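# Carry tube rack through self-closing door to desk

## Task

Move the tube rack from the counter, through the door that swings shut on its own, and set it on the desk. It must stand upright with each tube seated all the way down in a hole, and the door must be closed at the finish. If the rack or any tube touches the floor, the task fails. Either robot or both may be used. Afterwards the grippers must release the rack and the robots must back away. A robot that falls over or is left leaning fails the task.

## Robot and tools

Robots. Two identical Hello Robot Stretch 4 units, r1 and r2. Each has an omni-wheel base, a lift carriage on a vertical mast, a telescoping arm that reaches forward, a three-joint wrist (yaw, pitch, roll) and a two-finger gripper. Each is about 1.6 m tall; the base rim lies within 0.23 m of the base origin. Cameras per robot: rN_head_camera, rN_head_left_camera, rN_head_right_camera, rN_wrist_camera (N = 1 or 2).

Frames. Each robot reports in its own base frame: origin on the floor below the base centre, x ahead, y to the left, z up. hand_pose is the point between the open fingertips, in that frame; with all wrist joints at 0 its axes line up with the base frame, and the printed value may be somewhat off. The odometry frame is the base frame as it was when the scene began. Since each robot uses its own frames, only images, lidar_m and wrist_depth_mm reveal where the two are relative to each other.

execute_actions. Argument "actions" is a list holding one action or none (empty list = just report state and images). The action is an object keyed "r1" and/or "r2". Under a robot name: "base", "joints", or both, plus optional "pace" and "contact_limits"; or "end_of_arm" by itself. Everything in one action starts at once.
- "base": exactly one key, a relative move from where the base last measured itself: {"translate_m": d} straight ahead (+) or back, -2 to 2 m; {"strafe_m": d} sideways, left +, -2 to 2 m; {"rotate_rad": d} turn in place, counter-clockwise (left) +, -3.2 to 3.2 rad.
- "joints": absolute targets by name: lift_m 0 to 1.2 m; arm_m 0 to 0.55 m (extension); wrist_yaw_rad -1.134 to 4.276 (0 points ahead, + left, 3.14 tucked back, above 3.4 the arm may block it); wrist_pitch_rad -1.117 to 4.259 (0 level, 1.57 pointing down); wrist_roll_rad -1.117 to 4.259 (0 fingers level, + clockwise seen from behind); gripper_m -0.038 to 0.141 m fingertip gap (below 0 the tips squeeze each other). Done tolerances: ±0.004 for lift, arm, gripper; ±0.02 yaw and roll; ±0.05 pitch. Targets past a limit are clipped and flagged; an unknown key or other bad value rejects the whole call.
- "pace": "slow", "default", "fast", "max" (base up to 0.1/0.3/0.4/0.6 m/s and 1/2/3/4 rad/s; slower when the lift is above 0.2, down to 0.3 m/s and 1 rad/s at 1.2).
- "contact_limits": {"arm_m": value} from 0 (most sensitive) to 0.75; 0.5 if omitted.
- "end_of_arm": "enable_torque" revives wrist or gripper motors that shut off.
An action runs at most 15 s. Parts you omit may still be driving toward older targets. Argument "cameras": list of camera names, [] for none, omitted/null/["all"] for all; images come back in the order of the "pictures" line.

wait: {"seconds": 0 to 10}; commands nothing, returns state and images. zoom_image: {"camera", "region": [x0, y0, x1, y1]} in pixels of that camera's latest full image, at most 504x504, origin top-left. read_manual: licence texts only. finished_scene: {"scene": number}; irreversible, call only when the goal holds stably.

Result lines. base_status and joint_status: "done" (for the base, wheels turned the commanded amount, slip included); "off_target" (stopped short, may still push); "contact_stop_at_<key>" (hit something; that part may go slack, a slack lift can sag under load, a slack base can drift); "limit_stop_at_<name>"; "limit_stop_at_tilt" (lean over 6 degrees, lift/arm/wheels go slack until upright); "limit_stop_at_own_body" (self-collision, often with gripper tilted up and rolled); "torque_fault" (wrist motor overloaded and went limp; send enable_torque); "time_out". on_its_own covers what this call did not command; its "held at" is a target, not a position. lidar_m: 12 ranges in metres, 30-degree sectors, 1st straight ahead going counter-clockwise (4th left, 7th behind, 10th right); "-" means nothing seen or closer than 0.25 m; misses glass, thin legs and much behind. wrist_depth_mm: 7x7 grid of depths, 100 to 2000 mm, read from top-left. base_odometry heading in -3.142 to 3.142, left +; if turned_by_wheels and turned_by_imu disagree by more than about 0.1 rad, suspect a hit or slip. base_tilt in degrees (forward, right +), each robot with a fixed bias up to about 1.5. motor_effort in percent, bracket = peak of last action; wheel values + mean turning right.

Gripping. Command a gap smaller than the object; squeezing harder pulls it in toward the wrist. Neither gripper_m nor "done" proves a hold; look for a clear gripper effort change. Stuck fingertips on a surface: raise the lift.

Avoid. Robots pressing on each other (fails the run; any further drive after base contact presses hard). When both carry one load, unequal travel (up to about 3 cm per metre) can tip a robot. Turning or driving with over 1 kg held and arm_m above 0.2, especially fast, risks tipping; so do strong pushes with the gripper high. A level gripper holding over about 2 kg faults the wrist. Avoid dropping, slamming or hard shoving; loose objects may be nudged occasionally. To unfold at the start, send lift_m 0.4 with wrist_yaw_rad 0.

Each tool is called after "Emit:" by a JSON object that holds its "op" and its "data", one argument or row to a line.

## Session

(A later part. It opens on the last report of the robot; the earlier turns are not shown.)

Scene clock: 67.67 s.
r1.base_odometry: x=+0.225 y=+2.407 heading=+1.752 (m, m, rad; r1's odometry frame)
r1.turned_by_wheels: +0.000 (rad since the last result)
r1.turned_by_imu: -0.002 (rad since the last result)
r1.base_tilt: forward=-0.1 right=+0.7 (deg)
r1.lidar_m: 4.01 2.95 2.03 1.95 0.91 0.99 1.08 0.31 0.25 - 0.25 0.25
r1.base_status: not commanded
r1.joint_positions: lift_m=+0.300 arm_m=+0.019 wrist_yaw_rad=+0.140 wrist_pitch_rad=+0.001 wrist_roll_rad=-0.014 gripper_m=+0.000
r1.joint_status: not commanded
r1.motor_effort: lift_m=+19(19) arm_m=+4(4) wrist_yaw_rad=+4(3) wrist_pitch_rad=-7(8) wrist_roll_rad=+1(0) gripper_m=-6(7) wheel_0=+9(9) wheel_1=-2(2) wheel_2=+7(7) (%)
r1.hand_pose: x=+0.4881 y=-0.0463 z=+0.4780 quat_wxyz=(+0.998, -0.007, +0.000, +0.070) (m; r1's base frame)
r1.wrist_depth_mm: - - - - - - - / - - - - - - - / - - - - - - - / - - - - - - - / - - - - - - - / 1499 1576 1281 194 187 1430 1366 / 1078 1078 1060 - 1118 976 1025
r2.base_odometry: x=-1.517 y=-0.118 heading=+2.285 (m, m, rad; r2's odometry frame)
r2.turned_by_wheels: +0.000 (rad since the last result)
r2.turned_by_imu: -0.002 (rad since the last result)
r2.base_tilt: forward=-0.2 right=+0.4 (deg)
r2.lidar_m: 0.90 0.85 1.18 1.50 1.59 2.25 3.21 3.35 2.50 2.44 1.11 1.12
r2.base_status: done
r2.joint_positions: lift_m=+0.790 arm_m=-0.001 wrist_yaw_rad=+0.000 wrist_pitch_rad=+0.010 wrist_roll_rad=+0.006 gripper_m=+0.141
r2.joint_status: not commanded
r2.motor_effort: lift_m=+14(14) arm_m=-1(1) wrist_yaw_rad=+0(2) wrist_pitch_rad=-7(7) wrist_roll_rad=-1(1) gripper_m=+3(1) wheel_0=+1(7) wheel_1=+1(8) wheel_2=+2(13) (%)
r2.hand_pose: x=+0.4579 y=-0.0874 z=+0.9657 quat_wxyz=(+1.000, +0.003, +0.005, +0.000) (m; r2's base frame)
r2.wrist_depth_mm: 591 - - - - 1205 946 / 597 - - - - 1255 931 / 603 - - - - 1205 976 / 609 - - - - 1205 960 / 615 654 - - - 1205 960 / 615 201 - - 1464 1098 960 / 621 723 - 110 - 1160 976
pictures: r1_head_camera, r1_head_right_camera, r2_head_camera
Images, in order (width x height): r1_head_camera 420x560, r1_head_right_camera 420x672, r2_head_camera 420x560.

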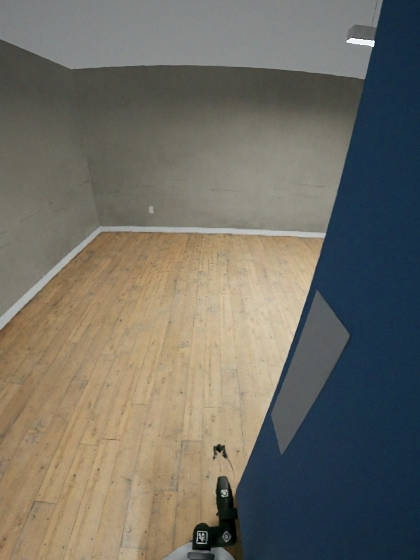

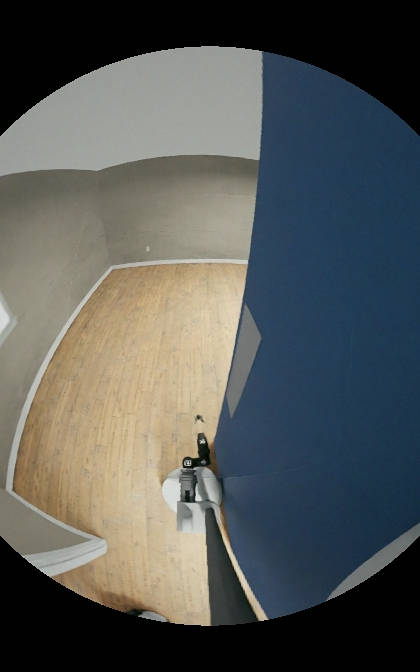

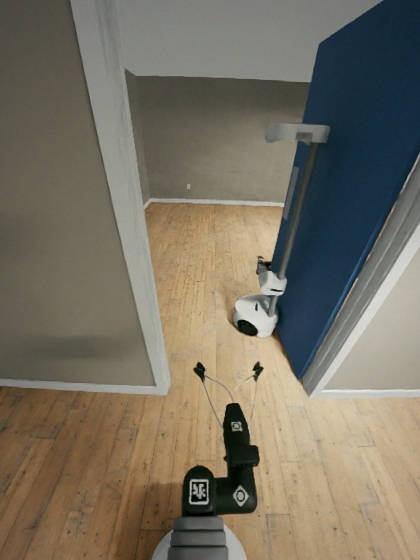

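Emit:
{"op": "execute_actions", "data": {
  "actions": [
    {"r1":{"base":{"strafe_m":-0.15},"joints":{"wrist_pitch_rad":1.57,"lift_m":0.4},"pace":"slow"}}
  ],
  "cameras": []
}}

Emit:
{"op": "execute_actions", "data": {
  "actions": [
    {"r1":{"base":{"translate_m":0.25},"pace":"slow"}}
  ],
  "cameras": ["r2_head_camera","r1_head_right_camera"]
}}

Scene clock: 85.50 s.
r1.base_odometry: x=-0.014 y=+1.613 heading=-3.092 (m, m, rad; r1's odometry frame)
r1.turned_by_wheels: +1.439 (rad since the last result)
r1.turned_by_imu: +1.423 (rad since the last result)
r1.base_tilt: forward=-0.2 right=+0.6 (deg)
r1.lidar_m: 0.26 1.56 1.92 0.36 0.37 2.96 0.67 0.30 0.25 - 0.25 0.30
r1.base_status: strafe_m contact_stop (by the wheels' count: +0.826 of -0.150)
r1.joint_positions: lift_m=+0.400 arm_m=+0.019 wrist_yaw_rad=+0.140 wrist_pitch_rad=+1.570 wrist_roll_rad=-0.014 gripper_m=+0.000
r1.joint_status: all done
r1.on_its_own: the wheels are slack since a contact_stop
r1.motor_effort: lift_m=+25(26) arm_m=+4(4) wrist_yaw_rad=+5(3) wrist_pitch_rad=-2(7) wrist_roll_rad=+0(1) gripper_m=-6(9) wheel_0=+0(26) wheel_1=+0(35) wheel_2=+0(5) (%)
r1.hand_pose: x=+0.2026 y=-0.0865 z=+0.2894 quat_wxyz=(+0.705, -0.054, +0.705, +0.054) (m; r1's base frame)
r1.wrist_depth_mm: 521 191 176 216 500 492 484 / 525 525 296 330 504 500 254 / 535 525 512 517 512 357 247 / 530 530 521 517 512 342 240 / 539 324 312 307 512 327 234 / 327 317 310 195 187 289 224 / 320 315 312 - 349 246 216
r2.base_odometry: x=-1.517 y=-0.118 heading=+2.285 (m, m, rad; r2's odometry frame)
r2.turned_by_wheels: +0.000 (rad since the last result)
r2.turned_by_imu: +0.007 (rad since the last result)
r2.base_tilt: forward=-0.2 right=+0.3 (deg)
r2.lidar_m: 0.60 0.83 1.21 1.52 1.60 2.25 3.20 3.36 2.48 2.43 1.11 0.65
r2.base_status: not commanded
r2.joint_positions: lift_m=+0.790 arm_m=-0.001 wrist_yaw_rad=+0.000 wrist_pitch_rad=+0.010 wrist_roll_rad=+0.006 gripper_m=+0.141
r2.joint_status: not commanded
r2.motor_effort: lift_m=+14(14) arm_m=-1(1) wrist_yaw_rad=-1(0) wrist_pitch_rad=-8(7) wrist_roll_rad=-1(0) gripper_m=-2(0) wheel_0=+1(1) wheel_1=+1(1) wheel_2=+2(2) (%)
r2.hand_pose: x=+0.4579 y=-0.0874 z=+0.9657 quat_wxyz=(+1.000, +0.003, +0.005, +0.000) (m; r2's base frame)
r2.wrist_depth_mm: 585 854 842 798 732 715 691 / 603 866 831 798 741 732 699 / 609 866 831 809 741 732 707 / 615 866 842 809 750 723 707 / 609 661 842 788 750 715 707 / 609 201 854 820 647 732 707 / 615 732 842 110 549 732 715
pictures: none
No camera images: the call's "cameras" was empty. Leave "cameras" out to get every camera's image.

not run: a stop came earlier in this reply.

Emit:
{"op": "execute_actions", "data": {
  "actions": [
    {"r1":{"base":{"rotate_rad":0.001}},"r2":{"base":{"translate_m":-0.3},"pace":"fast"}}
  ],
  "cameras": ["r2_head_camera","r1_head_camera","r1_head_right_camera","r1_head_left_camera"]
}}

Scene clock: 88.60 s.
r1.base_odometry: x=-0.014 y=+1.612 heading=-3.092 (m, m, rad; r1's odometry frame)
r1.turned_by_wheels: +0.001 (rad since the last result)
r1.turned_by_imu: +0.000 (rad since the last result)
r1.base_tilt: forward=-0.1 right=+0.6 (deg)
r1.lidar_m: 0.28 1.58 1.93 0.66 0.65 2.95 0.67 0.27 0.26 - 0.25 0.25
r1.base_status: done
r1.joint_positions: lift_m=+0.400 arm_m=+0.019 wrist_yaw_rad=+0.140 wrist_pitch_rad=+1.570 wrist_roll_rad=-0.014 gripper_m=+0.000
r1.joint_status: not commanded
r1.motor_effort: lift_m=+25(25) arm_m=+4(4) wrist_yaw_rad=+4(4) wrist_pitch_rad=+0(2) wrist_roll_rad=-1(2) gripper_m=-6(7) wheel_0=+15(29) wheel_1=-11(17) wheel_2=-6(12) (%)
r1.hand_pose: x=+0.2026 y=-0.0865 z=+0.2894 quat_wxyz=(+0.705, -0.054, +0.705, +0.054) (m; r1's base frame)
r1.wrist_depth_mm: 517 193 176 217 500 492 488 / 530 517 303 327 500 322 204 / 535 530 517 508 500 287 201 / 539 525 517 512 508 281 196 / 539 322 314 309 517 268 191 / 327 314 310 193 187 239 187 / 320 315 314 - 347 205 -
r2.base_odometry: x=-1.321 y=-0.345 heading=+2.284 (m, m, rad; r2's odometry frame)
r2.turned_by_wheels: +0.000 (rad since the last result)
r2.turned_by_imu: +0.002 (rad since the last result)
r2.base_tilt: forward=-0.1 right=+0.3 (deg)
r2.lidar_m: 0.89 1.15 1.58 1.53 1.62 2.23 2.87 3.04 2.49 2.42 1.54 1.29
r2.base_status: done
r2.joint_positions: lift_m=+0.790 arm_m=-0.001 wrist_yaw_rad=+0.000 wrist_pitch_rad=+0.010 wrist_roll_rad=+0.006 gripper_m=+0.141
r2.joint_status: not commanded
r2.motor_effort: lift_m=+14(14) arm_m=-1(0) wrist_yaw_rad=-2(2) wrist_pitch_rad=-8(8) wrist_roll_rad=-1(1) gripper_m=+2(1) wheel_0=-1(9) wheel_1=-1(7) wheel_2=-1(15) (%)
r2.hand_pose: x=+0.4579 y=-0.0874 z=+0.9657 quat_wxyz=(+1.000, +0.003, +0.005, +0.000) (m; r2's base frame)
r2.wrist_depth_mm: 891 891 1118 1060 1025 976 946 / 904 891 1118 1078 1042 991 976 / 904 904 1118 1078 1025 991 946 / 917 904 1138 1098 1060 991 960 / 904 917 1118 1098 1042 991 976 / 931 200 976 976 842 976 991 / 917 904 976 110 1042 991 960
pictures: r1_head_camera, r1_head_left_camera, r1_head_right_camera, r2_head_camera
Images, in order (width x height): r1_head_camera 420x560, r1_head_left_camera 420x672, r1_head_right_camera 420x672, r2_head_camera 420x560.

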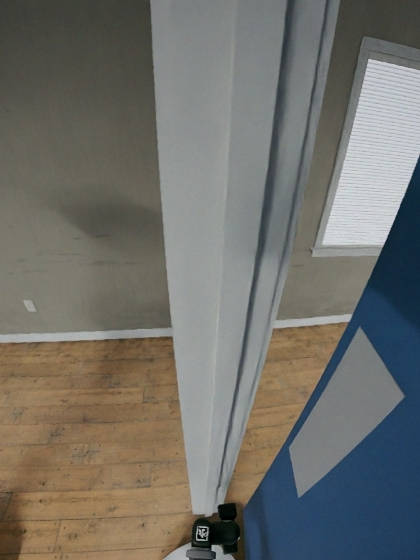

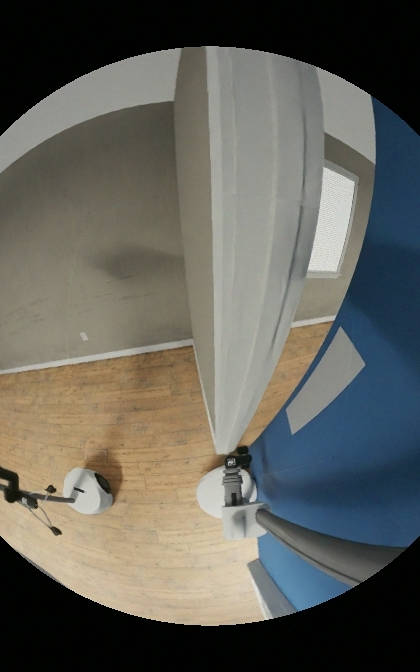

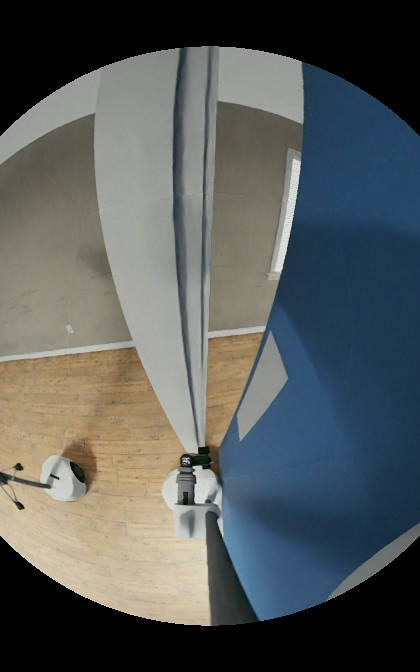

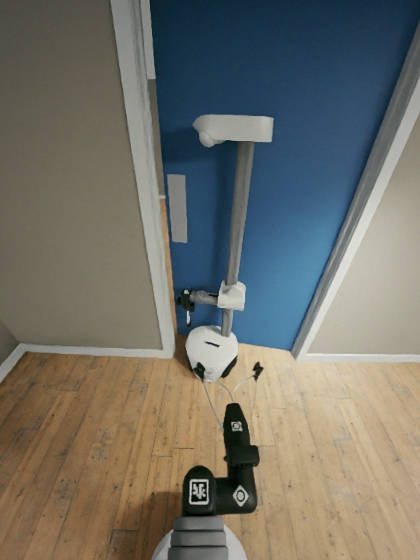

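Emit:
{"op": "execute_actions", "data": {
  "actions": [
    {"r1":{"base":{"translate_m":-0.06},"pace":"slow"}}
  ],
  "cameras": []
}}

Emit:
{"op": "execute_actions", "data": {
  "actions": [
    {"r1":{"base":{"strafe_m":-0.6}}}
  ],
  "cameras": ["r2_head_camera","r1_head_right_camera"]
}}

Scene clock: 92.40 s.
r1.base_odometry: x=+0.046 y=+1.615 heading=-3.090 (m, m, rad; r1's odometry frame)
r1.turned_by_wheels: +0.001 (rad since the last result)
r1.turned_by_imu: +0.000 (rad since the last result)
r1.base_tilt: forward=-0.1 right=+0.6 (deg)
r1.lidar_m: 0.34 1.62 2.00 0.63 0.62 2.81 0.62 0.28 0.25 - 0.25 0.25
r1.base_status: done
r1.joint_positions: lift_m=+0.400 arm_m=+0.019 wrist_yaw_rad=+0.140 wrist_pitch_rad=+1.570 wrist_roll_rad=-0.014 gripper_m=+0.000
r1.joint_status: not commanded
r1.motor_effort: lift_m=+25(25) arm_m=+4(4) wrist_yaw_rad=+6(3) wrist_pitch_rad=+1(1) wrist_roll_rad=+0(1) gripper_m=-6(5) wheel_0=+14(14) wheel_1=-12(13) wheel_2=+17(20) (%)
r1.hand_pose: x=+0.2026 y=-0.0865 z=+0.2894 quat_wxyz=(+0.705, -0.054, +0.705, +0.054) (m; r1's base frame)
r1.wrist_depth_mm: 521 517 370 351 500 303 206 / 525 521 517 508 504 297 203 / 525 521 525 512 504 287 200 / 539 525 521 517 504 278 196 / 539 319 314 309 512 270 190 / 329 314 309 193 187 240 188 / 324 319 314 - 345 205 -
r2.base_odometry: x=-1.321 y=-0.345 heading=+2.284 (m, m, rad; r2's odometry frame)
r2.turned_by_wheels: +0.000 (rad since the last result)
r2.turned_by_imu: +0.001 (rad since the last result)
r2.base_tilt: forward=-0.2 right=+0.4 (deg)
r2.lidar_m: 0.88 1.17 1.58 1.52 1.61 2.24 2.88 3.04 2.48 2.41 1.54 0.97
r2.base_status: not commanded
r2.joint_positions: lift_m=+0.790 arm_m=-0.001 wrist_yaw_rad=+0.000 wrist_pitch_rad=+0.010 wrist_roll_rad=+0.006 gripper_m=+0.141
r2.joint_status: not commanded
r2.motor_effort: lift_m=+14(14) arm_m=-1(1) wrist_yaw_rad=+3(3) wrist_pitch_rad=-8(8) wrist_roll_rad=-1(1) gripper_m=-2(0) wheel_0=-1(1) wheel_1=-1(1) wheel_2=-1(1) (%)
r2.hand_pose: x=+0.4579 y=-0.0874 z=+0.9657 quat_wxyz=(+1.000, +0.003, +0.005, +0.000) (m; r2's base frame)
r2.wrist_depth_mm: 891 904 1118 1078 1008 991 946 / 904 904 1098 1042 991 991 976 / 904 891 1138 1042 1025 1008 931 / 891 917 1118 1078 1025 991 960 / 917 917 1138 1078 1042 991 976 / 931 200 1118 1078 820 991 976 / 904 931 1138 110 878 991 991
pictures: none
No camera images: the call's "cameras" was empty. Leave "cameras" out to get every camera's image.

Scene clock: 98.47 s.
r1.base_odometry: x=+0.076 y=+1.522 heading=-2.915 (m, m, rad; r1's odometry frame)
r1.turned_by_wheels: +0.175 (rad since the last result)
r1.turned_by_imu: +0.170 (rad since the last result)
r1.base_tilt: forward=-0.2 right=+0.6 (deg)
r1.lidar_m: 0.38 1.69 0.86 0.52 4.01 2.48 0.62 0.28 0.25 - 0.25 0.26
r1.base_status: strafe_m contact_stop (by the wheels' count: +0.098 of -0.600)
r1.joint_positions: lift_m=+0.400 arm_m=+0.019 wrist_yaw_rad=+0.140 wrist_pitch_rad=+1.570 wrist_roll_rad=-0.014 gripper_m=+0.000
r1.joint_status: not commanded
r1.on_its_own: the wheels are slack since a contact_stop
r1.motor_effort: lift_m=+25(25) arm_m=+4(4) wrist_yaw_rad=+5(4) wrist_pitch_rad=-2(1) wrist_roll_rad=+2(1) gripper_m=-6(6) wheel_0=+0(26) wheel_1=+0(34) wheel_2=+0(12) (%)
r1.hand_pose: x=+0.2026 y=-0.0865 z=+0.2894 quat_wxyz=(+0.705, -0.054, +0.705, +0.054) (m; r1's base frame)
r1.wrist_depth_mm: 517 517 508 512 347 273 221 / 521 517 512 508 492 315 217 / 525 525 517 517 512 304 212 / 530 535 525 517 512 294 206 / 539 322 314 309 512 282 200 / 329 317 310 194 187 250 195 / 322 319 312 - 349 213 -
r2.base_odometry: x=-1.321 y=-0.345 heading=+2.284 (m, m, rad; r2's odometry frame)
r2.turned_by_wheels: +0.000 (rad since the last result)
r2.turned_by_imu: +0.002 (rad since the last result)
r2.base_tilt: forward=-0.2 right=+0.4 (deg)
r2.lidar_m: 0.80 1.15 1.58 1.50 1.61 2.24 2.89 3.03 2.50 2.40 1.53 0.84
r2.base_status: not commanded
r2.joint_positions: lift_m=+0.790 arm_m=-0.001 wrist_yaw_rad=+0.000 wrist_pitch_rad=+0.010 wrist_roll_rad=+0.006 gripper_m=+0.141
r2.joint_status: not commanded
r2.motor_effort: lift_m=+14(14) arm_m=-1(1) wrist_yaw_rad=+1(2) wrist_pitch_rad=-7(7) wrist_roll_rad=+0(1) gripper_m=+0(1) wheel_0=-1(1) wheel_1=-1(1) wheel_2=-1(1) (%)
r2.hand_pose: x=+0.4579 y=-0.0874 z=+0.9657 quat_wxyz=(+1.000, +0.003, +0.005, +0.000) (m; r2's base frame)
r2.wrist_depth_mm: 891 878 976 960 960 931 931 / 891 904 976 960 946 946 931 / 917 904 976 991 946 946 946 / 917 891 976 976 976 976 960 / 904 904 976 960 976 976 960 / 917 200 991 991 750 976 946 / 904 917 991 110 732 991 991
pictures: r1_head_right_camera, r2_head_camera
Images, in order (width x height): r1_head_right_camera 420x672, r2_head_camera 420x560.

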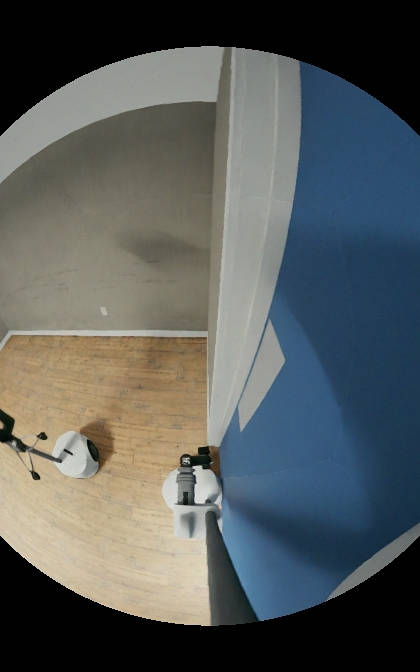

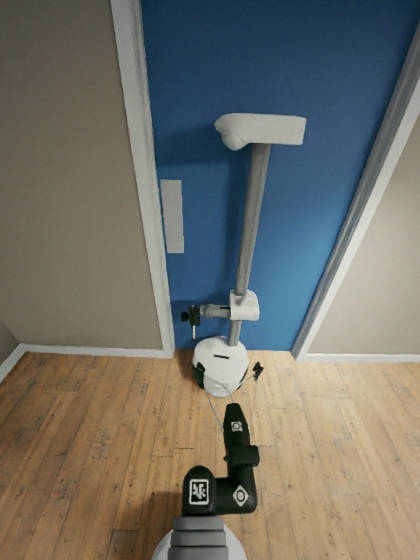

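Emit:
{"op": "execute_actions", "data": {
  "actions": [
    {"r1":{"base":{"rotate_rad":-0.001}},"r2":{"base":{"translate_m":-0.6},"pace":"fast"}}
  ],
  "cameras": []
}}

Emit:
{"op": "execute_actions", "data": {
  "actions": [
    {"r1":{"base":{"strafe_m":0.4},"pace":"fast"}}
  ],
  "cameras": []
}}

Emit:
{"op": "execute_actions", "data": {
  "actions": [
    {"r1":{"base":{"rotate_rad":-1.59},"joints":{"wrist_pitch_rad":0,"lift_m":0.5,"wrist_yaw_rad":0.1},"pace":"fast"}}
  ],
  "cameras": ["r1_head_camera"]
}}

Scene clock: 106.87 s.
r1.base_odometry: x=+0.076 y=+1.522 heading=-2.915 (m, m, rad; r1's odometry frame)
r1.turned_by_wheels: +0.000 (rad since the last result)
r1.turned_by_imu: -0.003 (rad since the last result)
r1.base_tilt: forward=-0.2 right=+0.7 (deg)
r1.lidar_m: 0.37 1.72 2.35 1.14 4.03 2.48 0.61 0.28 0.25 - 0.25 0.25
r1.base_status: done
r1.joint_positions: lift_m=+0.400 arm_m=+0.019 wrist_yaw_rad=+0.140 wrist_pitch_rad=+1.570 wrist_roll_rad=-0.014 gripper_m=+0.000
r1.joint_status: not commanded
r1.motor_effort: lift_m=+25(25) arm_m=+4(4) wrist_yaw_rad=+4(4) wrist_pitch_rad=-1(0) wrist_roll_rad=+0(2) gripper_m=-5(5) wheel_0=+3(3) wheel_1=+3(2) wheel_2=+3(3) (%)
r1.hand_pose: x=+0.2026 y=-0.0865 z=+0.2894 quat_wxyz=(+0.705, -0.054, +0.705, +0.054) (m; r1's base frame)
r1.wrist_depth_mm: 521 521 512 500 343 272 219 / 525 521 512 508 492 315 217 / 530 521 517 508 500 304 211 / 535 530 521 521 508 294 206 / 535 324 312 307 517 281 200 / 329 315 309 194 187 249 195 / 320 317 312 - 347 211 -
r2.base_odometry: x=-0.928 y=-0.798 heading=+2.284 (m, m, rad; r2's odometry frame)
r2.turned_by_wheels: +0.000 (rad since the last result)
r2.turned_by_imu: +0.004 (rad since the last result)
r2.base_tilt: forward=-0.3 right=+0.3 (deg)
r2.lidar_m: 1.38 1.82 1.60 1.54 1.60 2.30 2.26 2.39 3.30 2.38 2.38 1.84
r2.base_status: done
r2.joint_positions: lift_m=+0.790 arm_m=-0.001 wrist_yaw_rad=+0.000 wrist_pitch_rad=+0.010 wrist_roll_rad=+0.006 gripper_m=+0.141
r2.joint_status: not commanded
r2.motor_effort: lift_m=+14(14) arm_m=-1(1) wrist_yaw_rad=-1(1) wrist_pitch_rad=-7(8) wrist_roll_rad=-1(0) gripper_m=+0(0) wheel_0=-1(10) wheel_1=-1(8) wheel_2=-1(12) (%)
r2.hand_pose: x=+0.4579 y=-0.0874 z=+0.9657 quat_wxyz=(+1.000, +0.003, +0.005, +0.000) (m; r2's base frame)
r2.wrist_depth_mm: 1537 1499 1499 1336 1499 1499 1430 / 1499 1537 1499 1576 1499 1464 1464 / 1499 1537 1537 1618 1576 1499 1464 / 1499 1499 1499 1576 1576 1537 1464 / 1537 1576 1499 1618 1499 1499 1464 / 1537 202 1537 1336 1366 1464 1499 / 1537 1576 1537 110 1576 1499 1464
pictures: none
No camera images: the call's "cameras" was empty. Leave "cameras" out to get every camera's image.

Scene clock: 109.00 s.
r1.base_odometry: x=+0.165 y=+1.132 heading=-2.915 (m, m, rad; r1's odometry frame)
r1.turned_by_wheels: +0.000 (rad since the last result)
r1.turned_by_imu: +0.000 (rad since the last result)
r1.base_tilt: forward=-0.2 right=+0.6 (deg)
r1.lidar_m: 1.63 1.69 2.37 0.70 3.61 2.46 2.02 0.80 0.59 0.56 0.61 0.73
r1.base_status: done
r1.joint_positions: lift_m=+0.400 arm_m=+0.019 wrist_yaw_rad=+0.140 wrist_pitch_rad=+1.570 wrist_roll_rad=-0.014 gripper_m=+0.000
r1.joint_status: not commanded
r1.motor_effort: lift_m=+25(25) arm_m=+4(4) wrist_yaw_rad=+3(5) wrist_pitch_rad=+1(3) wrist_roll_rad=+1(2) gripper_m=-8(7) wheel_0=+1(12) wheel_1=-2(12) wheel_2=+1(2) (%)
r1.hand_pose: x=+0.2026 y=-0.0865 z=+0.2894 quat_wxyz=(+0.705, -0.054, +0.705, +0.054) (m; r1's base frame)
r1.wrist_depth_mm: 517 517 508 504 500 492 488 / 525 521 512 504 500 492 492 / 525 525 521 512 508 500 500 / 535 535 521 521 508 504 504 / 539 324 314 309 521 512 504 / 327 317 309 194 187 512 504 / 322 319 314 - 349 525 512
r2.base_odometry: x=-0.928 y=-0.798 heading=+2.284 (m, m, rad; r2's odometry frame)
r2.turned_by_wheels: +0.000 (rad since the last result)
r2.turned_by_imu: +0.001 (rad since the last result)
r2.base_tilt: forward=-0.3 right=+0.4 (deg)
r2.lidar_m: 0.97 1.80 1.59 1.53 1.64 2.27 2.26 2.40 3.30 2.39 2.35 1.13
r2.base_status: not commanded
r2.joint_positions: lift_m=+0.790 arm_m=-0.001 wrist_yaw_rad=+0.000 wrist_pitch_rad=+0.010 wrist_roll_rad=+0.006 gripper_m=+0.141
r2.joint_status: not commanded
r2.motor_effort: lift_m=+14(14) arm_m=-1(1) wrist_yaw_rad=-1(2) wrist_pitch_rad=-8(7) wrist_roll_rad=-1(0) gripper_m=-1(0) wheel_0=-1(1) wheel_1=-1(1) wheel_2=-1(1) (%)
r2.hand_pose: x=+0.4579 y=-0.0874 z=+0.9657 quat_wxyz=(+1.000, +0.003, +0.005, +0.000) (m; r2's base frame)
r2.wrist_depth_mm: 1537 1499 1499 1537 1537 1499 1430 / 1537 1499 1464 1576 1537 1499 1464 / 1537 1537 1499 1499 1576 1499 1430 / 1499 1499 1499 1537 1537 1537 1464 / 1537 1499 1499 1576 1537 1499 1499 / 1499 202 1499 1618 931 1430 1464 / 1537 1537 1537 110 1576 1499 1464
pictures: none
No camera images: the call's "cameras" was empty. Leave "cameras" out to get every camera's image.

Scene clock: 110.73 s.
r1.base_odometry: x=+0.165 y=+1.132 heading=+1.778 (m, m, rad; r1's odometry frame)
r1.turned_by_wheels: -1.590 (rad since the last result)
r1.turned_by_imu: -1.576 (rad since the last result)
r1.base_tilt: forward=-0.2 right=+0.6 (deg)
r1.lidar_m: 0.56 0.61 0.72 1.63 1.70 2.34 0.73 3.64 2.42 2.09 0.79 0.60
r1.base_status: done
r1.joint_positions: lift_m=+0.500 arm_m=+0.019 wrist_yaw_rad=+0.100 wrist_pitch_rad=+0.003 wrist_roll_rad=-0.014 gripper_m=+0.000
r1.joint_status: all done
r1.motor_effort: lift_m=+25(29) arm_m=+4(4) wrist_yaw_rad=+4(1) wrist_pitch_rad=-9(13) wrist_roll_rad=+1(1) gripper_m=-7(7) wheel_0=+0(9) wheel_1=+2(11) wheel_2=-1(8) (%)
r1.hand_pose: x=+0.4860 y=-0.0582 z=+0.6771 quat_wxyz=(+0.999, -0.007, +0.001, +0.050) (m; r1's base frame)
r1.wrist_depth_mm: 373 364 351 340 329 320 312 / 379 364 353 342 334 322 312 / 377 368 357 347 336 327 317 / 382 370 362 349 336 329 322 / 387 375 364 347 340 329 324 / 394 379 359 193 187 332 325 / 397 382 366 - 343 332 330
r2.base_odometry: x=-0.928 y=-0.798 heading=+2.284 (m, m, rad; r2's odometry frame)
r2.turned_by_wheels: +0.000 (rad since the last result)
r2.turned_by_imu: +0.001 (rad since the last result)
r2.base_tilt: forward=-0.4 right=+0.3 (deg)
r2.lidar_m: 0.99 1.78 1.60 1.54 1.63 2.27 2.27 2.41 3.29 2.38 2.36 1.15
r2.base_status: not commanded
r2.joint_positions: lift_m=+0.790 arm_m=-0.001 wrist_yaw_rad=+0.000 wrist_pitch_rad=+0.010 wrist_roll_rad=+0.006 gripper_m=+0.141
r2.joint_status: not commanded
r2.motor_effort: lift_m=+14(14) arm_m=-1(1) wrist_yaw_rad=-1(1) wrist_pitch_rad=-7(7) wrist_roll_rad=-1(0) gripper_m=-1(4) wheel_0=-1(1) wheel_1=-1(1) wheel_2=-1(1) (%)
r2.hand_pose: x=+0.4579 y=-0.0874 z=+0.9657 quat_wxyz=(+1.000, +0.003, +0.005, +0.000) (m; r2's base frame)
r2.wrist_depth_mm: 1499 1537 1499 1576 1499 1499 1430 / 1499 1499 1464 1537 1576 1499 1464 / 1499 1499 1499 1537 1576 1537 1464 / 1499 1537 1499 1576 1537 1499 1430 / 1499 1537 1499 1618 1576 1464 1430 / 1537 200 1499 798 788 1464 1499 / 1618 1537 1537 110 1618 1464 1464
pictures: r1_head_camera
Images, in order (width x height): r1_head_camera 420x560.

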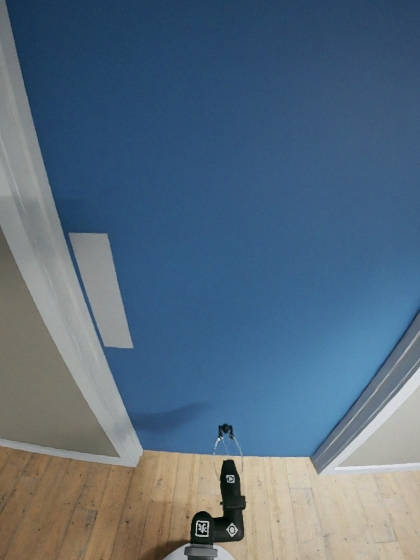

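Emit:
{"op": "execute_actions", "data": {
  "actions": [
    {"r1":{"base":{"strafe_m":0.07}}}
  ],
  "cameras": []
}}

Emit:
{"op": "execute_actions", "data": {
  "actions": [
    {"r1":{"joints":{"arm_m":0.54},"contact_limits":{"arm_m":0.75},"pace":"slow"}}
  ],
  "cameras": []
}}

Emit:
{"op": "execute_actions", "data": {
  "actions": [
    {"r1":{"base":{"translate_m":0.6},"joints":{"arm_m":0.02},"contact_limits":{"arm_m":0.75},"pace":"slow"}}
  ],
  "cameras": ["r1_head_camera","r1_head_right_camera"]
}}

Scene clock: 116.87 s.
r1.base_odometry: x=+0.097 y=+1.117 heading=+1.778 (m, m, rad; r1's odometry frame)
r1.turned_by_wheels: +0.000 (rad since the last result)
r1.turned_by_imu: -0.002 (rad since the last result)
r1.base_tilt: forward=-0.2 right=+0.7 (deg)
r1.lidar_m: 0.56 0.58 0.71 1.55 1.64 2.22 0.75 3.65 2.46 2.06 0.85 0.61
r1.base_status: done
r1.joint_positions: lift_m=+0.500 arm_m=+0.019 wrist_yaw_rad=+0.100 wrist_pitch_rad=+0.003 wrist_roll_rad=-0.014 gripper_m=+0.000
r1.joint_status: not commanded
r1.motor_effort: lift_m=+25(25) arm_m=+4(4) wrist_yaw_rad=+5(3) wrist_pitch_rad=-10(9) wrist_roll_rad=+1(2) gripper_m=-6(5) wheel_0=+0(7) wheel_1=+0(10) wheel_2=+0(2) (%)
r1.hand_pose: x=+0.4860 y=-0.0582 z=+0.6771 quat_wxyz=(+0.999, -0.007, +0.001, +0.050) (m; r1's base frame)
r1.wrist_depth_mm: 375 362 349 340 329 322 312 / 375 362 353 342 330 322 315 / 382 366 355 345 336 327 315 / 387 373 359 347 340 329 320 / 387 375 364 345 340 332 322 / 389 379 359 194 188 330 325 / 394 384 368 - 343 334 327
r2.base_odometry: x=-0.928 y=-0.798 heading=+2.284 (m, m, rad; r2's odometry frame)
r2.turned_by_wheels: +0.000 (rad since the last result)
r2.turned_by_imu: +0.002 (rad since the last result)
r2.base_tilt: forward=-0.2 right=+0.4 (deg)
r2.lidar_m: 0.99 1.80 1.59 1.54 1.63 2.30 2.26 2.41 3.30 2.38 2.36 1.83
r2.base_status: not commanded
r2.joint_positions: lift_m=+0.790 arm_m=-0.001 wrist_yaw_rad=+0.000 wrist_pitch_rad=+0.010 wrist_roll_rad=+0.006 gripper_m=+0.141
r2.joint_status: not commanded
r2.motor_effort: lift_m=+14(14) arm_m=-1(1) wrist_yaw_rad=+0(4) wrist_pitch_rad=-7(8) wrist_roll_rad=+0(0) gripper_m=-1(1) wheel_0=-1(1) wheel_1=-1(1) wheel_2=-1(1) (%)
r2.hand_pose: x=+0.4579 y=-0.0874 z=+0.9657 quat_wxyz=(+1.000, +0.003, +0.005, +0.000) (m; r2's base frame)
r2.wrist_depth_mm: 1499 1537 1499 1576 1537 1464 1430 / 1537 1499 1499 1537 1499 1499 1464 / 1464 1499 1499 1576 1576 1499 1464 / 1499 1499 1576 1537 1537 1499 1464 / 1537 1537 1576 1118 1576 1499 1430 / 1499 201 1537 788 1576 1464 1499 / 1499 1537 1499 110 1576 1499 1464
pictures: none
No camera images: the call's "cameras" was empty. Leave "cameras" out to get every camera's image.

Scene clock: 122.07 s.
torque_fault: r1.wrist_yaw_rad switched itself off since the last result.
r1.base_odometry: x=+0.097 y=+1.117 heading=+1.778 (m, m, rad; r1's odometry frame)
r1.turned_by_wheels: -0.001 (rad since the last result)
r1.turned_by_imu: +0.129 (rad since the last result)
r1.base_tilt: forward=-0.2 right=+0.7 (deg)
r1.lidar_m: 0.59 0.58 0.88 1.52 1.64 1.04 0.69 3.79 2.44 1.44 0.78 0.60
r1.base_status: not commanded
r1.joint_positions: lift_m=+0.500 arm_m=+0.369 wrist_yaw_rad=-1.127 wrist_pitch_rad=+0.002 wrist_roll_rad=-0.013 gripper_m=+0.000
r1.joint_status: arm_m contact_stop (moved +0.349 of +0.521)
r1.on_its_own: arm_m is slack since a contact_stop (your +0.540 is given up); wrist_yaw_rad is off since a torque_fault, until you send "end_of_arm": "enable_torque" (your +0.100 is given up)
r1.motor_effort: lift_m=+23(25) arm_m=+0(31) wrist_yaw_rad=+4(100) wrist_pitch_rad=-8(40) wrist_roll_rad=-1(0) gripper_m=-7(9) wheel_0=+2(29) wheel_1=-2(12) wheel_2=-6(29) (%)
r1.contact_limits: arm_m 0.75
r1.hand_pose: x=+0.5844 y=-0.2981 z=+0.6773 quat_wxyz=(+0.845, -0.005, +0.005, -0.534) (m; r1's base frame)
r1.wrist_depth_mm: 120 143 180 241 364 615 - / 121 143 181 241 364 615 - / 121 145 181 242 364 627 - / 122 145 182 244 362 627 - / 122 145 182 216 364 634 - / 122 145 171 189 189 647 1863 / 121 140 177 - 418 603 1336
r2.base_odometry: x=-0.928 y=-0.798 heading=+2.284 (m, m, rad; r2's odometry frame)
r2.turned_by_wheels: +0.000 (rad since the last result)
r2.turned_by_imu: +0.002 (rad since the last result)
r2.base_tilt: forward=-0.3 right=+0.4 (deg)
r2.lidar_m: 0.96 1.81 1.60 1.53 1.63 2.29 2.27 2.40 3.28 2.38 2.37 1.84
r2.base_status: not commanded
r2.joint_positions: lift_m=+0.790 arm_m=-0.001 wrist_yaw_rad=+0.000 wrist_pitch_rad=+0.010 wrist_roll_rad=+0.006 gripper_m=+0.141
r2.joint_status: not commanded
r2.motor_effort: lift_m=+14(14) arm_m=-1(1) wrist_yaw_rad=-2(0) wrist_pitch_rad=-7(7) wrist_roll_rad=-1(1) gripper_m=+0(3) wheel_0=-1(1) wheel_1=-1(1) wheel_2=-1(1) (%)
r2.hand_pose: x=+0.4579 y=-0.0874 z=+0.9657 quat_wxyz=(+1.000, +0.003, +0.005, +0.000) (m; r2's base frame)
r2.wrist_depth_mm: 1499 1499 1464 1537 1576 1464 1464 / 1537 1499 1537 1576 1537 1499 1430 / 1576 1537 1537 1576 1537 1499 1464 / 1537 1499 1499 1537 1537 1499 1464 / 1537 1537 1537 878 1576 1464 1464 / 1499 202 1537 778 1537 1430 1464 / 1537 1537 1537 110 1537 1499 1537
pictures: none
No camera images: the call's "cameras" was empty. Leave "cameras" out to get every camera's image.

not run: a stop came earlier in this reply.

Emit:
{"op": "execute_actions", "data": {
  "actions": [
    {"r1":{"end_of_arm":"enable_torque"},"r2":{"base":{"rotate_rad":1.53},"joints":{"wrist_pitch_rad":1.57,"lift_m":0.5,"gripper_m":0},"pace":"fast"}}
  ],
  "cameras": []
}}

Emit:
{"op": "execute_actions", "data": {
  "actions": [
    {"r1":{"base":{"translate_m":-0.3},"joints":{"arm_m":0.0},"pace":"fast"}}
  ],
  "cameras": []
}}

Emit:
{"op": "execute_actions", "data": {
  "actions": [
    {"r1":{"base":{"strafe_m":-1.0},"joints":{"wrist_yaw_rad":0.0,"wrist_pitch_rad":1.57},"pace":"fast"}}
  ],
  "cameras": ["r2_head_camera","r2_head_right_camera","r1_head_camera"]
}}

Scene clock: 127.67 s.
r1.base_odometry: x=+0.097 y=+1.117 heading=+1.778 (m, m, rad; r1's odometry frame)
r1.turned_by_wheels: +0.000 (rad since the last result)
r1.turned_by_imu: -0.002 (rad since the last result)
r1.base_tilt: forward=-0.2 right=+0.6 (deg)
r1.lidar_m: 0.59 0.59 0.88 1.53 1.67 1.05 0.97 3.79 2.45 1.44 0.79 0.61
r1.base_status: not commanded
r1.joint_positions: lift_m=+0.500 arm_m=+0.369 wrist_yaw_rad=-1.127 wrist_pitch_rad=+0.002 wrist_roll_rad=-0.013 gripper_m=+0.000
r1.joint_status: not commanded
r1.end_of_arm: enable_torque: each motor that was off is on again
r1.on_its_own: wrist_yaw_rad is held at -1.125, not at your +0.100, since a torque_fault; arm_m is slack since a contact_stop (your +0.540 is given up)
r1.motor_effort: lift_m=+23(23) arm_m=+0(0) wrist_yaw_rad=+8(7) wrist_pitch_rad=-7(7) wrist_roll_rad=+0(1) gripper_m=-4(7) wheel_0=+1(2) wheel_1=-2(2) wheel_2=-5(5) (%)
r1.hand_pose: x=+0.5844 y=-0.2981 z=+0.6773 quat_wxyz=(+0.845, -0.005, +0.005, -0.534) (m; r1's base frame)
r1.wrist_depth_mm: 120 143 180 241 359 615 - / 121 144 181 241 362 627 - / 122 144 182 242 362 621 - / 122 145 182 242 364 627 - / 122 145 183 215 366 627 - / 122 145 170 190 189 634 1708 / 122 140 176 - 418 603 1366
r2.base_odometry: x=-0.928 y=-0.798 heading=-2.470 (m, m, rad; r2's odometry frame)
r2.turned_by_wheels: +1.529 (rad since the last result)
r2.turned_by_imu: +1.568 (rad since the last result)
r2.base_tilt: forward=-0.1 right=+0.4 (deg)
r2.lidar_m: 1.54 1.60 2.18 2.27 2.37 3.22 3.21 2.48 1.88 0.96 1.78 1.61
r2.base_status: done
r2.joint_positions: lift_m=+0.500 arm_m=-0.001 wrist_yaw_rad=+0.000 wrist_pitch_rad=+1.570 wrist_roll_rad=+0.006 gripper_m=+0.000
r2.joint_status: all done
r2.motor_effort: lift_m=+13(13) arm_m=-1(1) wrist_yaw_rad=+2(0) wrist_pitch_rad=+0(4) wrist_roll_rad=+0(0) gripper_m=-5(4) wheel_0=-3(11) wheel_1=-3(8) wheel_2=-2(8) (%)
r2.hand_pose: x=+0.1697 y=-0.0874 z=+0.3901 quat_wxyz=(+0.707, +0.002, +0.707, -0.002) (m; r2's base frame)
r2.wrist_depth_mm: 603 603 609 609 609 615 621 / 609 609 603 609 615 615 615 / 603 615 609 609 609 615 615 / 609 615 621 615 621 615 627 / 615 407 402 404 621 621 627 / 615 399 186 204 407 621 627 / 402 402 402 110 415 621 627
pictures: none
No camera images: the call's "cameras" was empty. Leave "cameras" out to get every camera's image.

Scene clock: 129.67 s.
r1.base_odometry: x=+0.158 y=+0.824 heading=+1.777 (m, m, rad; r1's odometry frame)
r1.turned_by_wheels: +0.000 (rad since the last result)
r1.turned_by_imu: +0.000 (rad since the last result)
r1.base_tilt: forward=-0.2 right=+0.7 (deg)
r1.lidar_m: 0.87 0.85 1.37 1.55 1.71 0.71 0.68 3.44 2.43 2.23 1.06 0.90
r1.base_status: done
r1.joint_positions: lift_m=+0.500 arm_m=+0.002 wrist_yaw_rad=-1.126 wrist_pitch_rad=+0.002 wrist_roll_rad=-0.014 gripper_m=+0.000
r1.joint_status: all done
r1.on_its_own: wrist_yaw_rad is held at -1.125, not at your +0.100, since a torque_fault
r1.motor_effort: lift_m=+23(23) arm_m=-7(10) wrist_yaw_rad=+4(8) wrist_pitch_rad=-8(9) wrist_roll_rad=+0(1) gripper_m=-4(5) wheel_0=-1(6) wheel_1=+0(6) wheel_2=-3(14) (%)
r1.hand_pose: x=+0.2180 y=-0.2980 z=+0.6773 quat_wxyz=(+0.846, -0.005, +0.005, -0.533) (m; r1's base frame)
r1.wrist_depth_mm: 691 820 917 1229 1808 - - / 691 820 917 1229 1808 - - / 699 842 931 1255 1921 - - / 691 820 960 1255 1921 - - / 707 842 960 1060 1921 - - / 707 842 946 194 187 1983 1863 / 691 788 976 - 1537 1366 1430
r2.base_odometry: x=-0.928 y=-0.798 heading=-2.470 (m, m, rad; r2's odometry frame)
r2.turned_by_wheels: +0.000 (rad since the last result)
r2.turned_by_imu: +0.001 (rad since the last result)
r2.base_tilt: forward=-0.3 right=+0.3 (deg)
r2.lidar_m: 1.54 1.58 2.23 2.26 2.36 3.22 3.23 2.46 1.86 0.64 1.78 1.61
r2.base_status: not commanded
r2.joint_positions: lift_m=+0.500 arm_m=-0.001 wrist_yaw_rad=+0.000 wrist_pitch_rad=+1.570 wrist_roll_rad=+0.006 gripper_m=+0.000
r2.joint_status: not commanded
r2.motor_effort: lift_m=+13(13) arm_m=-1(1) wrist_yaw_rad=+0(0) wrist_pitch_rad=+0(1) wrist_roll_rad=+0(0) gripper_m=-8(8) wheel_0=-3(3) wheel_1=-3(4) wheel_2=-2(2) (%)
r2.hand_pose: x=+0.1697 y=-0.0874 z=+0.3901 quat_wxyz=(+0.707, +0.002, +0.707, -0.002) (m; r2's base frame)
r2.wrist_depth_mm: 603 609 609 609 609 609 615 / 597 609 615 615 609 609 615 / 609 615 609 609 609 609 621 / 609 615 615 615 615 621 621 / 609 404 399 404 627 621 627 / 615 402 187 204 410 621 621 / 402 402 402 110 413 615 621
pictures: none
No camera images: the call's "cameras" was empty. Leave "cameras" out to get every camera's image.

Scene clock: 133.30 s.
r1.base_odometry: x=+1.137 y=+1.029 heading=+1.777 (m, m, rad; r1's odometry frame)
r1.turned_by_wheels: +0.000 (rad since the last result)
r1.turned_by_imu: -0.004 (rad since the last result)
r1.base_tilt: forward=-0.2 right=+0.6 (deg)
r1.lidar_m: 0.68 0.84 1.28 2.56 1.19 1.35 3.27 1.78 1.43 1.39 0.90 0.69
r1.base_status: done
r1.joint_positions: lift_m=+0.500 arm_m=+0.002 wrist_yaw_rad=+0.000 wrist_pitch_rad=+1.570 wrist_roll_rad=-0.014 gripper_m=+0.000
r1.joint_status: all done
r1.motor_effort: lift_m=+23(23) arm_m=-7(7) wrist_yaw_rad=+3(9) wrist_pitch_rad=+0(6) wrist_roll_rad=+0(2) gripper_m=-8(8) wheel_0=-1(11) wheel_1=+1(13) wheel_2=+0(1) (%)
r1.hand_pose: x=+0.1728 y=-0.0874 z=+0.3895 quat_wxyz=(+0.707, -0.005, +0.707, +0.005) (m; r1's base frame)
r1.wrist_depth_mm: 627 615 621 603 597 591 585 / 627 621 609 609 597 597 585 / 634 627 621 603 603 597 597 / 634 634 615 609 609 603 603 / 640 627 415 404 615 609 597 / 647 421 410 194 188 615 597 / 654 424 418 - 418 609 615
r2.base_odometry: x=-0.928 y=-0.798 heading=-2.470 (m, m, rad; r2's odometry frame)
r2.turned_by_wheels: +0.000 (rad since the last result)
r2.turned_by_imu: +0.001 (rad since the last result)
r2.base_tilt: forward=-0.4 right=+0.4 (deg)
r2.lidar_m: 1.54 1.62 2.19 2.27 2.35 3.23 3.22 1.21 1.22 1.74 1.76 1.61
r2.base_status: not commanded
r2.joint_positions: lift_m=+0.500 arm_m=-0.001 wrist_yaw_rad=+0.000 wrist_pitch_rad=+1.570 wrist_roll_rad=+0.006 gripper_m=+0.000
r2.joint_status: not commanded
r2.motor_effort: lift_m=+13(13) arm_m=-1(1) wrist_yaw_rad=-1(2) wrist_pitch_rad=+1(0) wrist_roll_rad=-1(0) gripper_m=-6(5) wheel_0=-3(3) wheel_1=-3(3) wheel_2=-2(2) (%)
r2.hand_pose: x=+0.1697 y=-0.0874 z=+0.3901 quat_wxyz=(+0.707, +0.002, +0.707, -0.002) (m; r2's base frame)
r2.wrist_depth_mm: 603 609 609 615 615 615 609 / 609 603 615 609 615 615 615 / 609 609 609 615 615 621 615 / 609 621 615 615 621 615 621 / 609 407 402 402 615 621 621 / 609 402 187 204 404 627 634 / 404 399 404 110 415 621 634
pictures: r1_head_camera, r2_head_camera, r2_head_right_camera
Images, in order (width x height): r1_head_camera 420x560, r2_head_camera 420x560, r2_head_right_camera 420x672.

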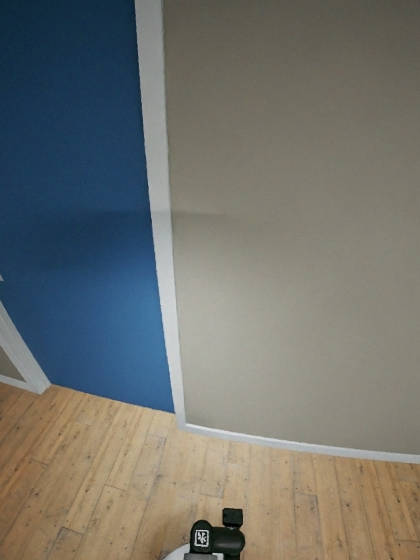

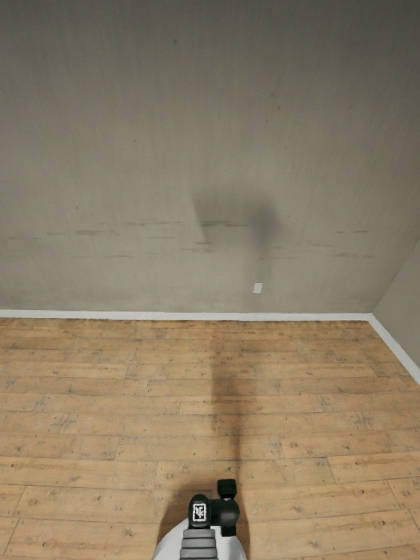

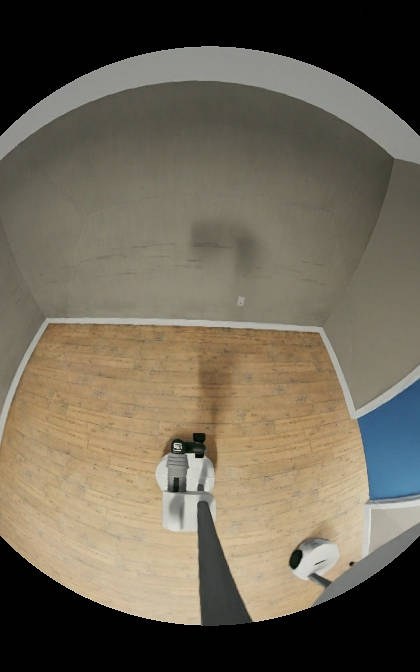

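Emit:
{"op": "execute_actions", "data": {
  "actions": [
    {"r2":{"base":{"translate_m":-0.08}}}
  ],
  "cameras": []
}}

Emit:
{"op": "execute_actions", "data": {
  "actions": [
    {"r2":{"base":{"strafe_m":-1.45},"pace":"fast"}}
  ],
  "cameras": ["r2_head_right_camera"]
}}

Scene clock: 137.07 s.
r1.base_odometry: x=+1.137 y=+1.029 heading=+1.777 (m, m, rad; r1's odometry frame)
r1.turned_by_wheels: +0.000 (rad since the last result)
r1.turned_by_imu: -0.002 (rad since the last result)
r1.base_tilt: forward=-0.2 right=+0.7 (deg)
r1.lidar_m: 0.68 0.84 1.28 2.54 1.14 1.21 3.27 1.79 1.40 1.40 0.89 0.71
r1.base_status: not commanded
r1.joint_positions: lift_m=+0.500 arm_m=+0.002 wrist_yaw_rad=+0.000 wrist_pitch_rad=+1.570 wrist_roll_rad=-0.014 gripper_m=+0.000
r1.joint_status: not commanded
r1.motor_effort: lift_m=+23(23) arm_m=-7(8) wrist_yaw_rad=+3(3) wrist_pitch_rad=-1(2) wrist_roll_rad=+2(1) gripper_m=-4(6) wheel_0=-1(1) wheel_1=+1(1) wheel_2=+0(0) (%)
r1.hand_pose: x=+0.1728 y=-0.0874 z=+0.3895 quat_wxyz=(+0.707, -0.005, +0.707, +0.005) (m; r1's base frame)
r1.wrist_depth_mm: 627 615 609 603 597 591 585 / 621 627 615 603 597 597 585 / 634 627 609 615 603 603 597 / 640 634 627 609 615 603 609 / 640 634 413 402 609 609 603 / 654 421 410 193 187 615 609 / 661 424 413 - 413 621 615
r2.base_odometry: x=-0.866 y=-0.749 heading=-2.470 (m, m, rad; r2's odometry frame)
r2.turned_by_wheels: -0.001 (rad since the last result)
r2.turned_by_imu: +0.001 (rad since the last result)
r2.base_tilt: forward=-0.2 right=+0.4 (deg)
r2.lidar_m: 1.62 1.70 2.32 2.26 2.36 3.22 3.14 1.18 1.15 1.73 1.78 1.69
r2.base_status: done
r2.joint_positions: lift_m=+0.500 arm_m=-0.001 wrist_yaw_rad=+0.000 wrist_pitch_rad=+1.570 wrist_roll_rad=+0.006 gripper_m=+0.000
r2.joint_status: not commanded
r2.motor_effort: lift_m=+13(13) arm_m=-1(1) wrist_yaw_rad=-2(2) wrist_pitch_rad=+0(0) wrist_roll_rad=-1(1) gripper_m=-6(5) wheel_0=-3(5) wheel_1=-4(7) wheel_2=+0(11) (%)
r2.hand_pose: x=+0.1697 y=-0.0874 z=+0.3901 quat_wxyz=(+0.707, +0.002, +0.707, -0.002) (m; r2's base frame)
r2.wrist_depth_mm: 609 609 603 603 609 609 615 / 615 615 615 615 609 609 615 / 603 609 609 615 615 615 621 / 603 609 609 609 615 615 615 / 609 407 402 407 621 621 627 / 621 399 187 205 410 627 621 / 402 402 404 110 413 627 627
pictures: none
No camera images: the call's "cameras" was empty. Leave "cameras" out to get every camera's image.

Scene clock: 141.83 s.
r1.base_odometry: x=+1.137 y=+1.029 heading=+1.777 (m, m, rad; r1's odometry frame)
r1.turned_by_wheels: +0.000 (rad since the last result)
r1.turned_by_imu: -0.002 (rad since the last result)
r1.base_tilt: forward=-0.2 right=+0.6 (deg)
r1.lidar_m: 0.67 0.83 0.79 2.55 2.77 3.32 3.28 1.79 1.41 1.39 0.90 0.69
r1.base_status: not commanded
r1.joint_positions: lift_m=+0.500 arm_m=+0.002 wrist_yaw_rad=+0.000 wrist_pitch_rad=+1.570 wrist_roll_rad=-0.014 gripper_m=+0.000
r1.joint_status: not commanded
r1.motor_effort: lift_m=+23(23) arm_m=-7(7) wrist_yaw_rad=+4(4) wrist_pitch_rad=+0(2) wrist_roll_rad=+0(1) gripper_m=-8(4) wheel_0=-1(1) wheel_1=+0(1) wheel_2=+0(0) (%)
r1.hand_pose: x=+0.1728 y=-0.0874 z=+0.3895 quat_wxyz=(+0.707, -0.005, +0.707, +0.005) (m; r1's base frame)
r1.wrist_depth_mm: 621 621 609 597 597 591 580 / 627 615 615 609 597 597 591 / 634 621 609 609 609 597 591 / 640 634 615 615 615 609 603 / 640 634 410 402 603 609 603 / 647 418 410 194 187 615 603 / 654 421 418 - 413 609 615
r2.base_odometry: x=-1.768 y=+0.387 heading=-2.470 (m, m, rad; r2's odometry frame)
r2.turned_by_wheels: +0.000 (rad since the last result)
r2.turned_by_imu: +0.005 (rad since the last result)
r2.base_tilt: forward=-0.2 right=+0.3 (deg)
r2.lidar_m: 1.04 1.68 2.33 3.71 3.86 0.82 0.93 0.52 0.35 0.32 0.35 0.45
r2.base_status: done
r2.joint_positions: lift_m=+0.500 arm_m=-0.001 wrist_yaw_rad=+0.000 wrist_pitch_rad=+1.570 wrist_roll_rad=+0.006 gripper_m=+0.000
r2.joint_status: not commanded
r2.motor_effort: lift_m=+13(14) arm_m=-1(1) wrist_yaw_rad=-2(1) wrist_pitch_rad=+0(0) wrist_roll_rad=-1(0) gripper_m=-7(6) wheel_0=-1(16) wheel_1=+3(13) wheel_2=+0(1) (%)
r2.hand_pose: x=+0.1696 y=-0.0874 z=+0.3901 quat_wxyz=(+0.707, +0.002, +0.707, -0.002) (m; r2's base frame)
r2.wrist_depth_mm: 603 609 609 609 609 410 353 / 603 609 603 615 615 508 410 / 609 603 609 609 615 580 410 / 609 615 609 615 615 574 410 / 609 407 402 404 621 574 407 / 609 402 187 204 407 580 410 / 404 402 402 110 415 504 404
pictures: r2_head_right_camera
Images, in order (width x height): r2_head_right_camera 420x672.

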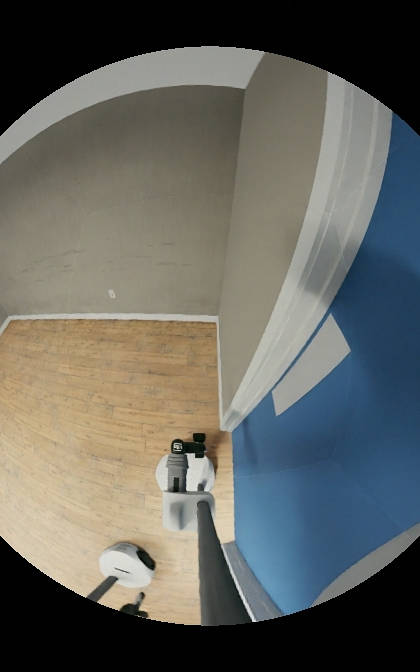

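Emit:
{"op": "execute_actions", "data": {
  "actions": [
    {"r2":{"base":{"strafe_m":-0.06},"pace":"slow"}}
  ],
  "cameras": []
}}

Emit:
{"op": "execute_actions", "data": {
  "actions": [
    {"r2":{"base":{"strafe_m":-0.65}}}
  ],
  "cameras": ["r2_head_right_camera"]
}}

Scene clock: 145.30 s.
r1.base_odometry: x=+1.137 y=+1.029 heading=+1.777 (m, m, rad; r1's odometry frame)
r1.turned_by_wheels: +0.000 (rad since the last result)
r1.turned_by_imu: -0.001 (rad since the last result)
r1.base_tilt: forward=-0.2 right=+0.6 (deg)
r1.lidar_m: 0.69 0.84 0.82 2.55 2.76 3.31 3.28 1.82 1.41 1.39 0.91 0.71
r1.base_status: not commanded
r1.joint_positions: lift_m=+0.500 arm_m=+0.002 wrist_yaw_rad=+0.000 wrist_pitch_rad=+1.570 wrist_roll_rad=-0.014 gripper_m=+0.000
r1.joint_status: not commanded
r1.motor_effort: lift_m=+23(23) arm_m=-7(7) wrist_yaw_rad=+5(4) wrist_pitch_rad=-2(3) wrist_roll_rad=+1(1) gripper_m=-6(6) wheel_0=-1(1) wheel_1=+1(1) wheel_2=+0(0) (%)
r1.hand_pose: x=+0.1728 y=-0.0874 z=+0.3895 quat_wxyz=(+0.707, -0.005, +0.707, +0.005) (m; r1's base frame)
r1.wrist_depth_mm: 621 621 615 603 591 591 580 / 627 621 615 603 597 603 580 / 627 627 621 615 597 597 591 / 640 634 621 609 609 597 597 / 647 627 410 407 609 615 597 / 647 421 415 194 187 615 603 / 654 421 413 - 413 615 615
r2.base_odometry: x=-1.805 y=+0.434 heading=-2.470 (m, m, rad; r2's odometry frame)
r2.turned_by_wheels: +0.000 (rad since the last result)
r2.turned_by_imu: +0.001 (rad since the last result)
r2.base_tilt: forward=-0.3 right=+0.3 (deg)
r2.lidar_m: 0.84 1.70 2.34 3.77 3.92 0.83 0.83 0.41 0.29 0.28 0.29 0.40
r2.base_status: done
r2.joint_positions: lift_m=+0.500 arm_m=-0.001 wrist_yaw_rad=+0.000 wrist_pitch_rad=+1.570 wrist_roll_rad=+0.006 gripper_m=+0.000
r2.joint_status: not commanded
r2.motor_effort: lift_m=+13(14) arm_m=-1(1) wrist_yaw_rad=-2(2) wrist_pitch_rad=+0(0) wrist_roll_rad=-1(1) gripper_m=-5(5) wheel_0=+3(10) wheel_1=-2(7) wheel_2=+0(1) (%)
r2.hand_pose: x=+0.1696 y=-0.0874 z=+0.3901 quat_wxyz=(+0.707, +0.002, +0.707, -0.002) (m; r2's base frame)
r2.wrist_depth_mm: 603 609 609 609 492 359 303 / 609 603 615 609 603 439 315 / 609 609 615 615 609 445 315 / 603 609 615 609 615 452 317 / 609 410 404 402 615 449 317 / 609 404 187 204 410 449 317 / 399 402 402 110 415 389 315
pictures: none
No camera images: the call's "cameras" was empty. Leave "cameras" out to get every camera's image.

Scene clock: 150.20 s.
r1.base_odometry: x=+1.137 y=+1.029 heading=+1.777 (m, m, rad; r1's odometry frame)
r1.turned_by_wheels: +0.000 (rad since the last result)
r1.turned_by_imu: -0.002 (rad since the last result)
r1.base_tilt: forward=-0.1 right=+0.6 (deg)
r1.lidar_m: 0.67 0.84 0.88 2.55 2.77 3.32 3.27 1.78 1.41 1.39 0.92 0.70
r1.base_status: not commanded
r1.joint_positions: lift_m=+0.500 arm_m=+0.002 wrist_yaw_rad=+0.000 wrist_pitch_rad=+1.570 wrist_roll_rad=-0.014 gripper_m=+0.000
r1.joint_status: not commanded
r1.motor_effort: lift_m=+23(23) arm_m=-7(7) wrist_yaw_rad=+5(4) wrist_pitch_rad=-1(1) wrist_roll_rad=+1(0) gripper_m=-5(5) wheel_0=-1(1) wheel_1=+1(0) wheel_2=+0(0) (%)
r1.hand_pose: x=+0.1728 y=-0.0874 z=+0.3895 quat_wxyz=(+0.707, -0.005, +0.707, +0.005) (m; r1's base frame)
r1.wrist_depth_mm: 621 621 615 609 597 591 580 / 627 615 615 609 603 597 591 / 627 621 615 615 609 603 585 / 640 634 621 615 609 603 591 / 640 634 407 402 609 609 609 / 647 418 413 194 187 615 609 / 661 421 413 - 413 621 615
r2.base_odometry: x=-1.873 y=+0.518 heading=-2.471 (m, m, rad; r2's odometry frame)
r2.turned_by_wheels: -0.001 (rad since the last result)
r2.turned_by_imu: -0.006 (rad since the last result)
r2.base_tilt: forward=-0.2 right=+0.2 (deg)
r2.lidar_m: 0.37 1.69 2.30 3.88 4.02 0.89 0.64 0.28 0.25 - 0.25 0.27
r2.base_status: strafe_m contact_stop (by the wheels' count: -0.108 of -0.650)
r2.joint_positions: lift_m=+0.500 arm_m=-0.001 wrist_yaw_rad=+0.000 wrist_pitch_rad=+1.570 wrist_roll_rad=+0.006 gripper_m=+0.000
r2.joint_status: not commanded
r2.on_its_own: the wheels are slack since a contact_stop
r2.motor_effort: lift_m=+15(15) arm_m=+0(1) wrist_yaw_rad=+0(3) wrist_pitch_rad=+0(1) wrist_roll_rad=-1(1) gripper_m=-9(5) wheel_0=+0(34) wheel_1=+0(35) wheel_2=+0(5) (%)
r2.hand_pose: x=+0.1696 y=-0.0874 z=+0.3899 quat_wxyz=(+0.707, +0.002, +0.707, -0.002) (m; r2's base frame)
r2.wrist_depth_mm: 603 603 609 609 343 241 178 / 603 609 609 615 439 240 179 / 615 603 615 603 477 242 179 / 609 615 615 615 477 243 180 / 609 404 402 402 473 242 179 / 609 402 187 204 340 243 180 / 399 404 402 110 404 212 179
pictures: r2_head_right_camera
Images, in order (width x height): r2_head_right_camera 420x672.

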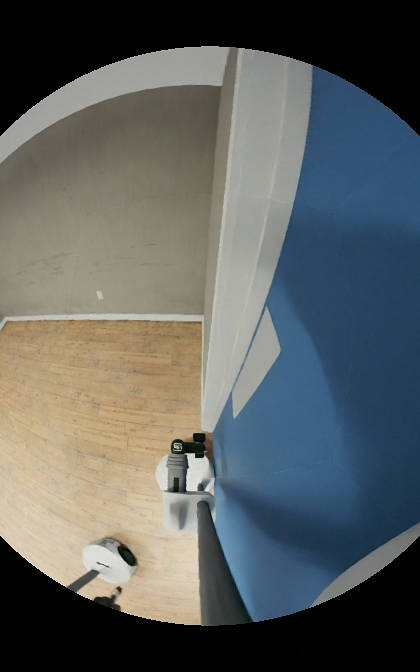

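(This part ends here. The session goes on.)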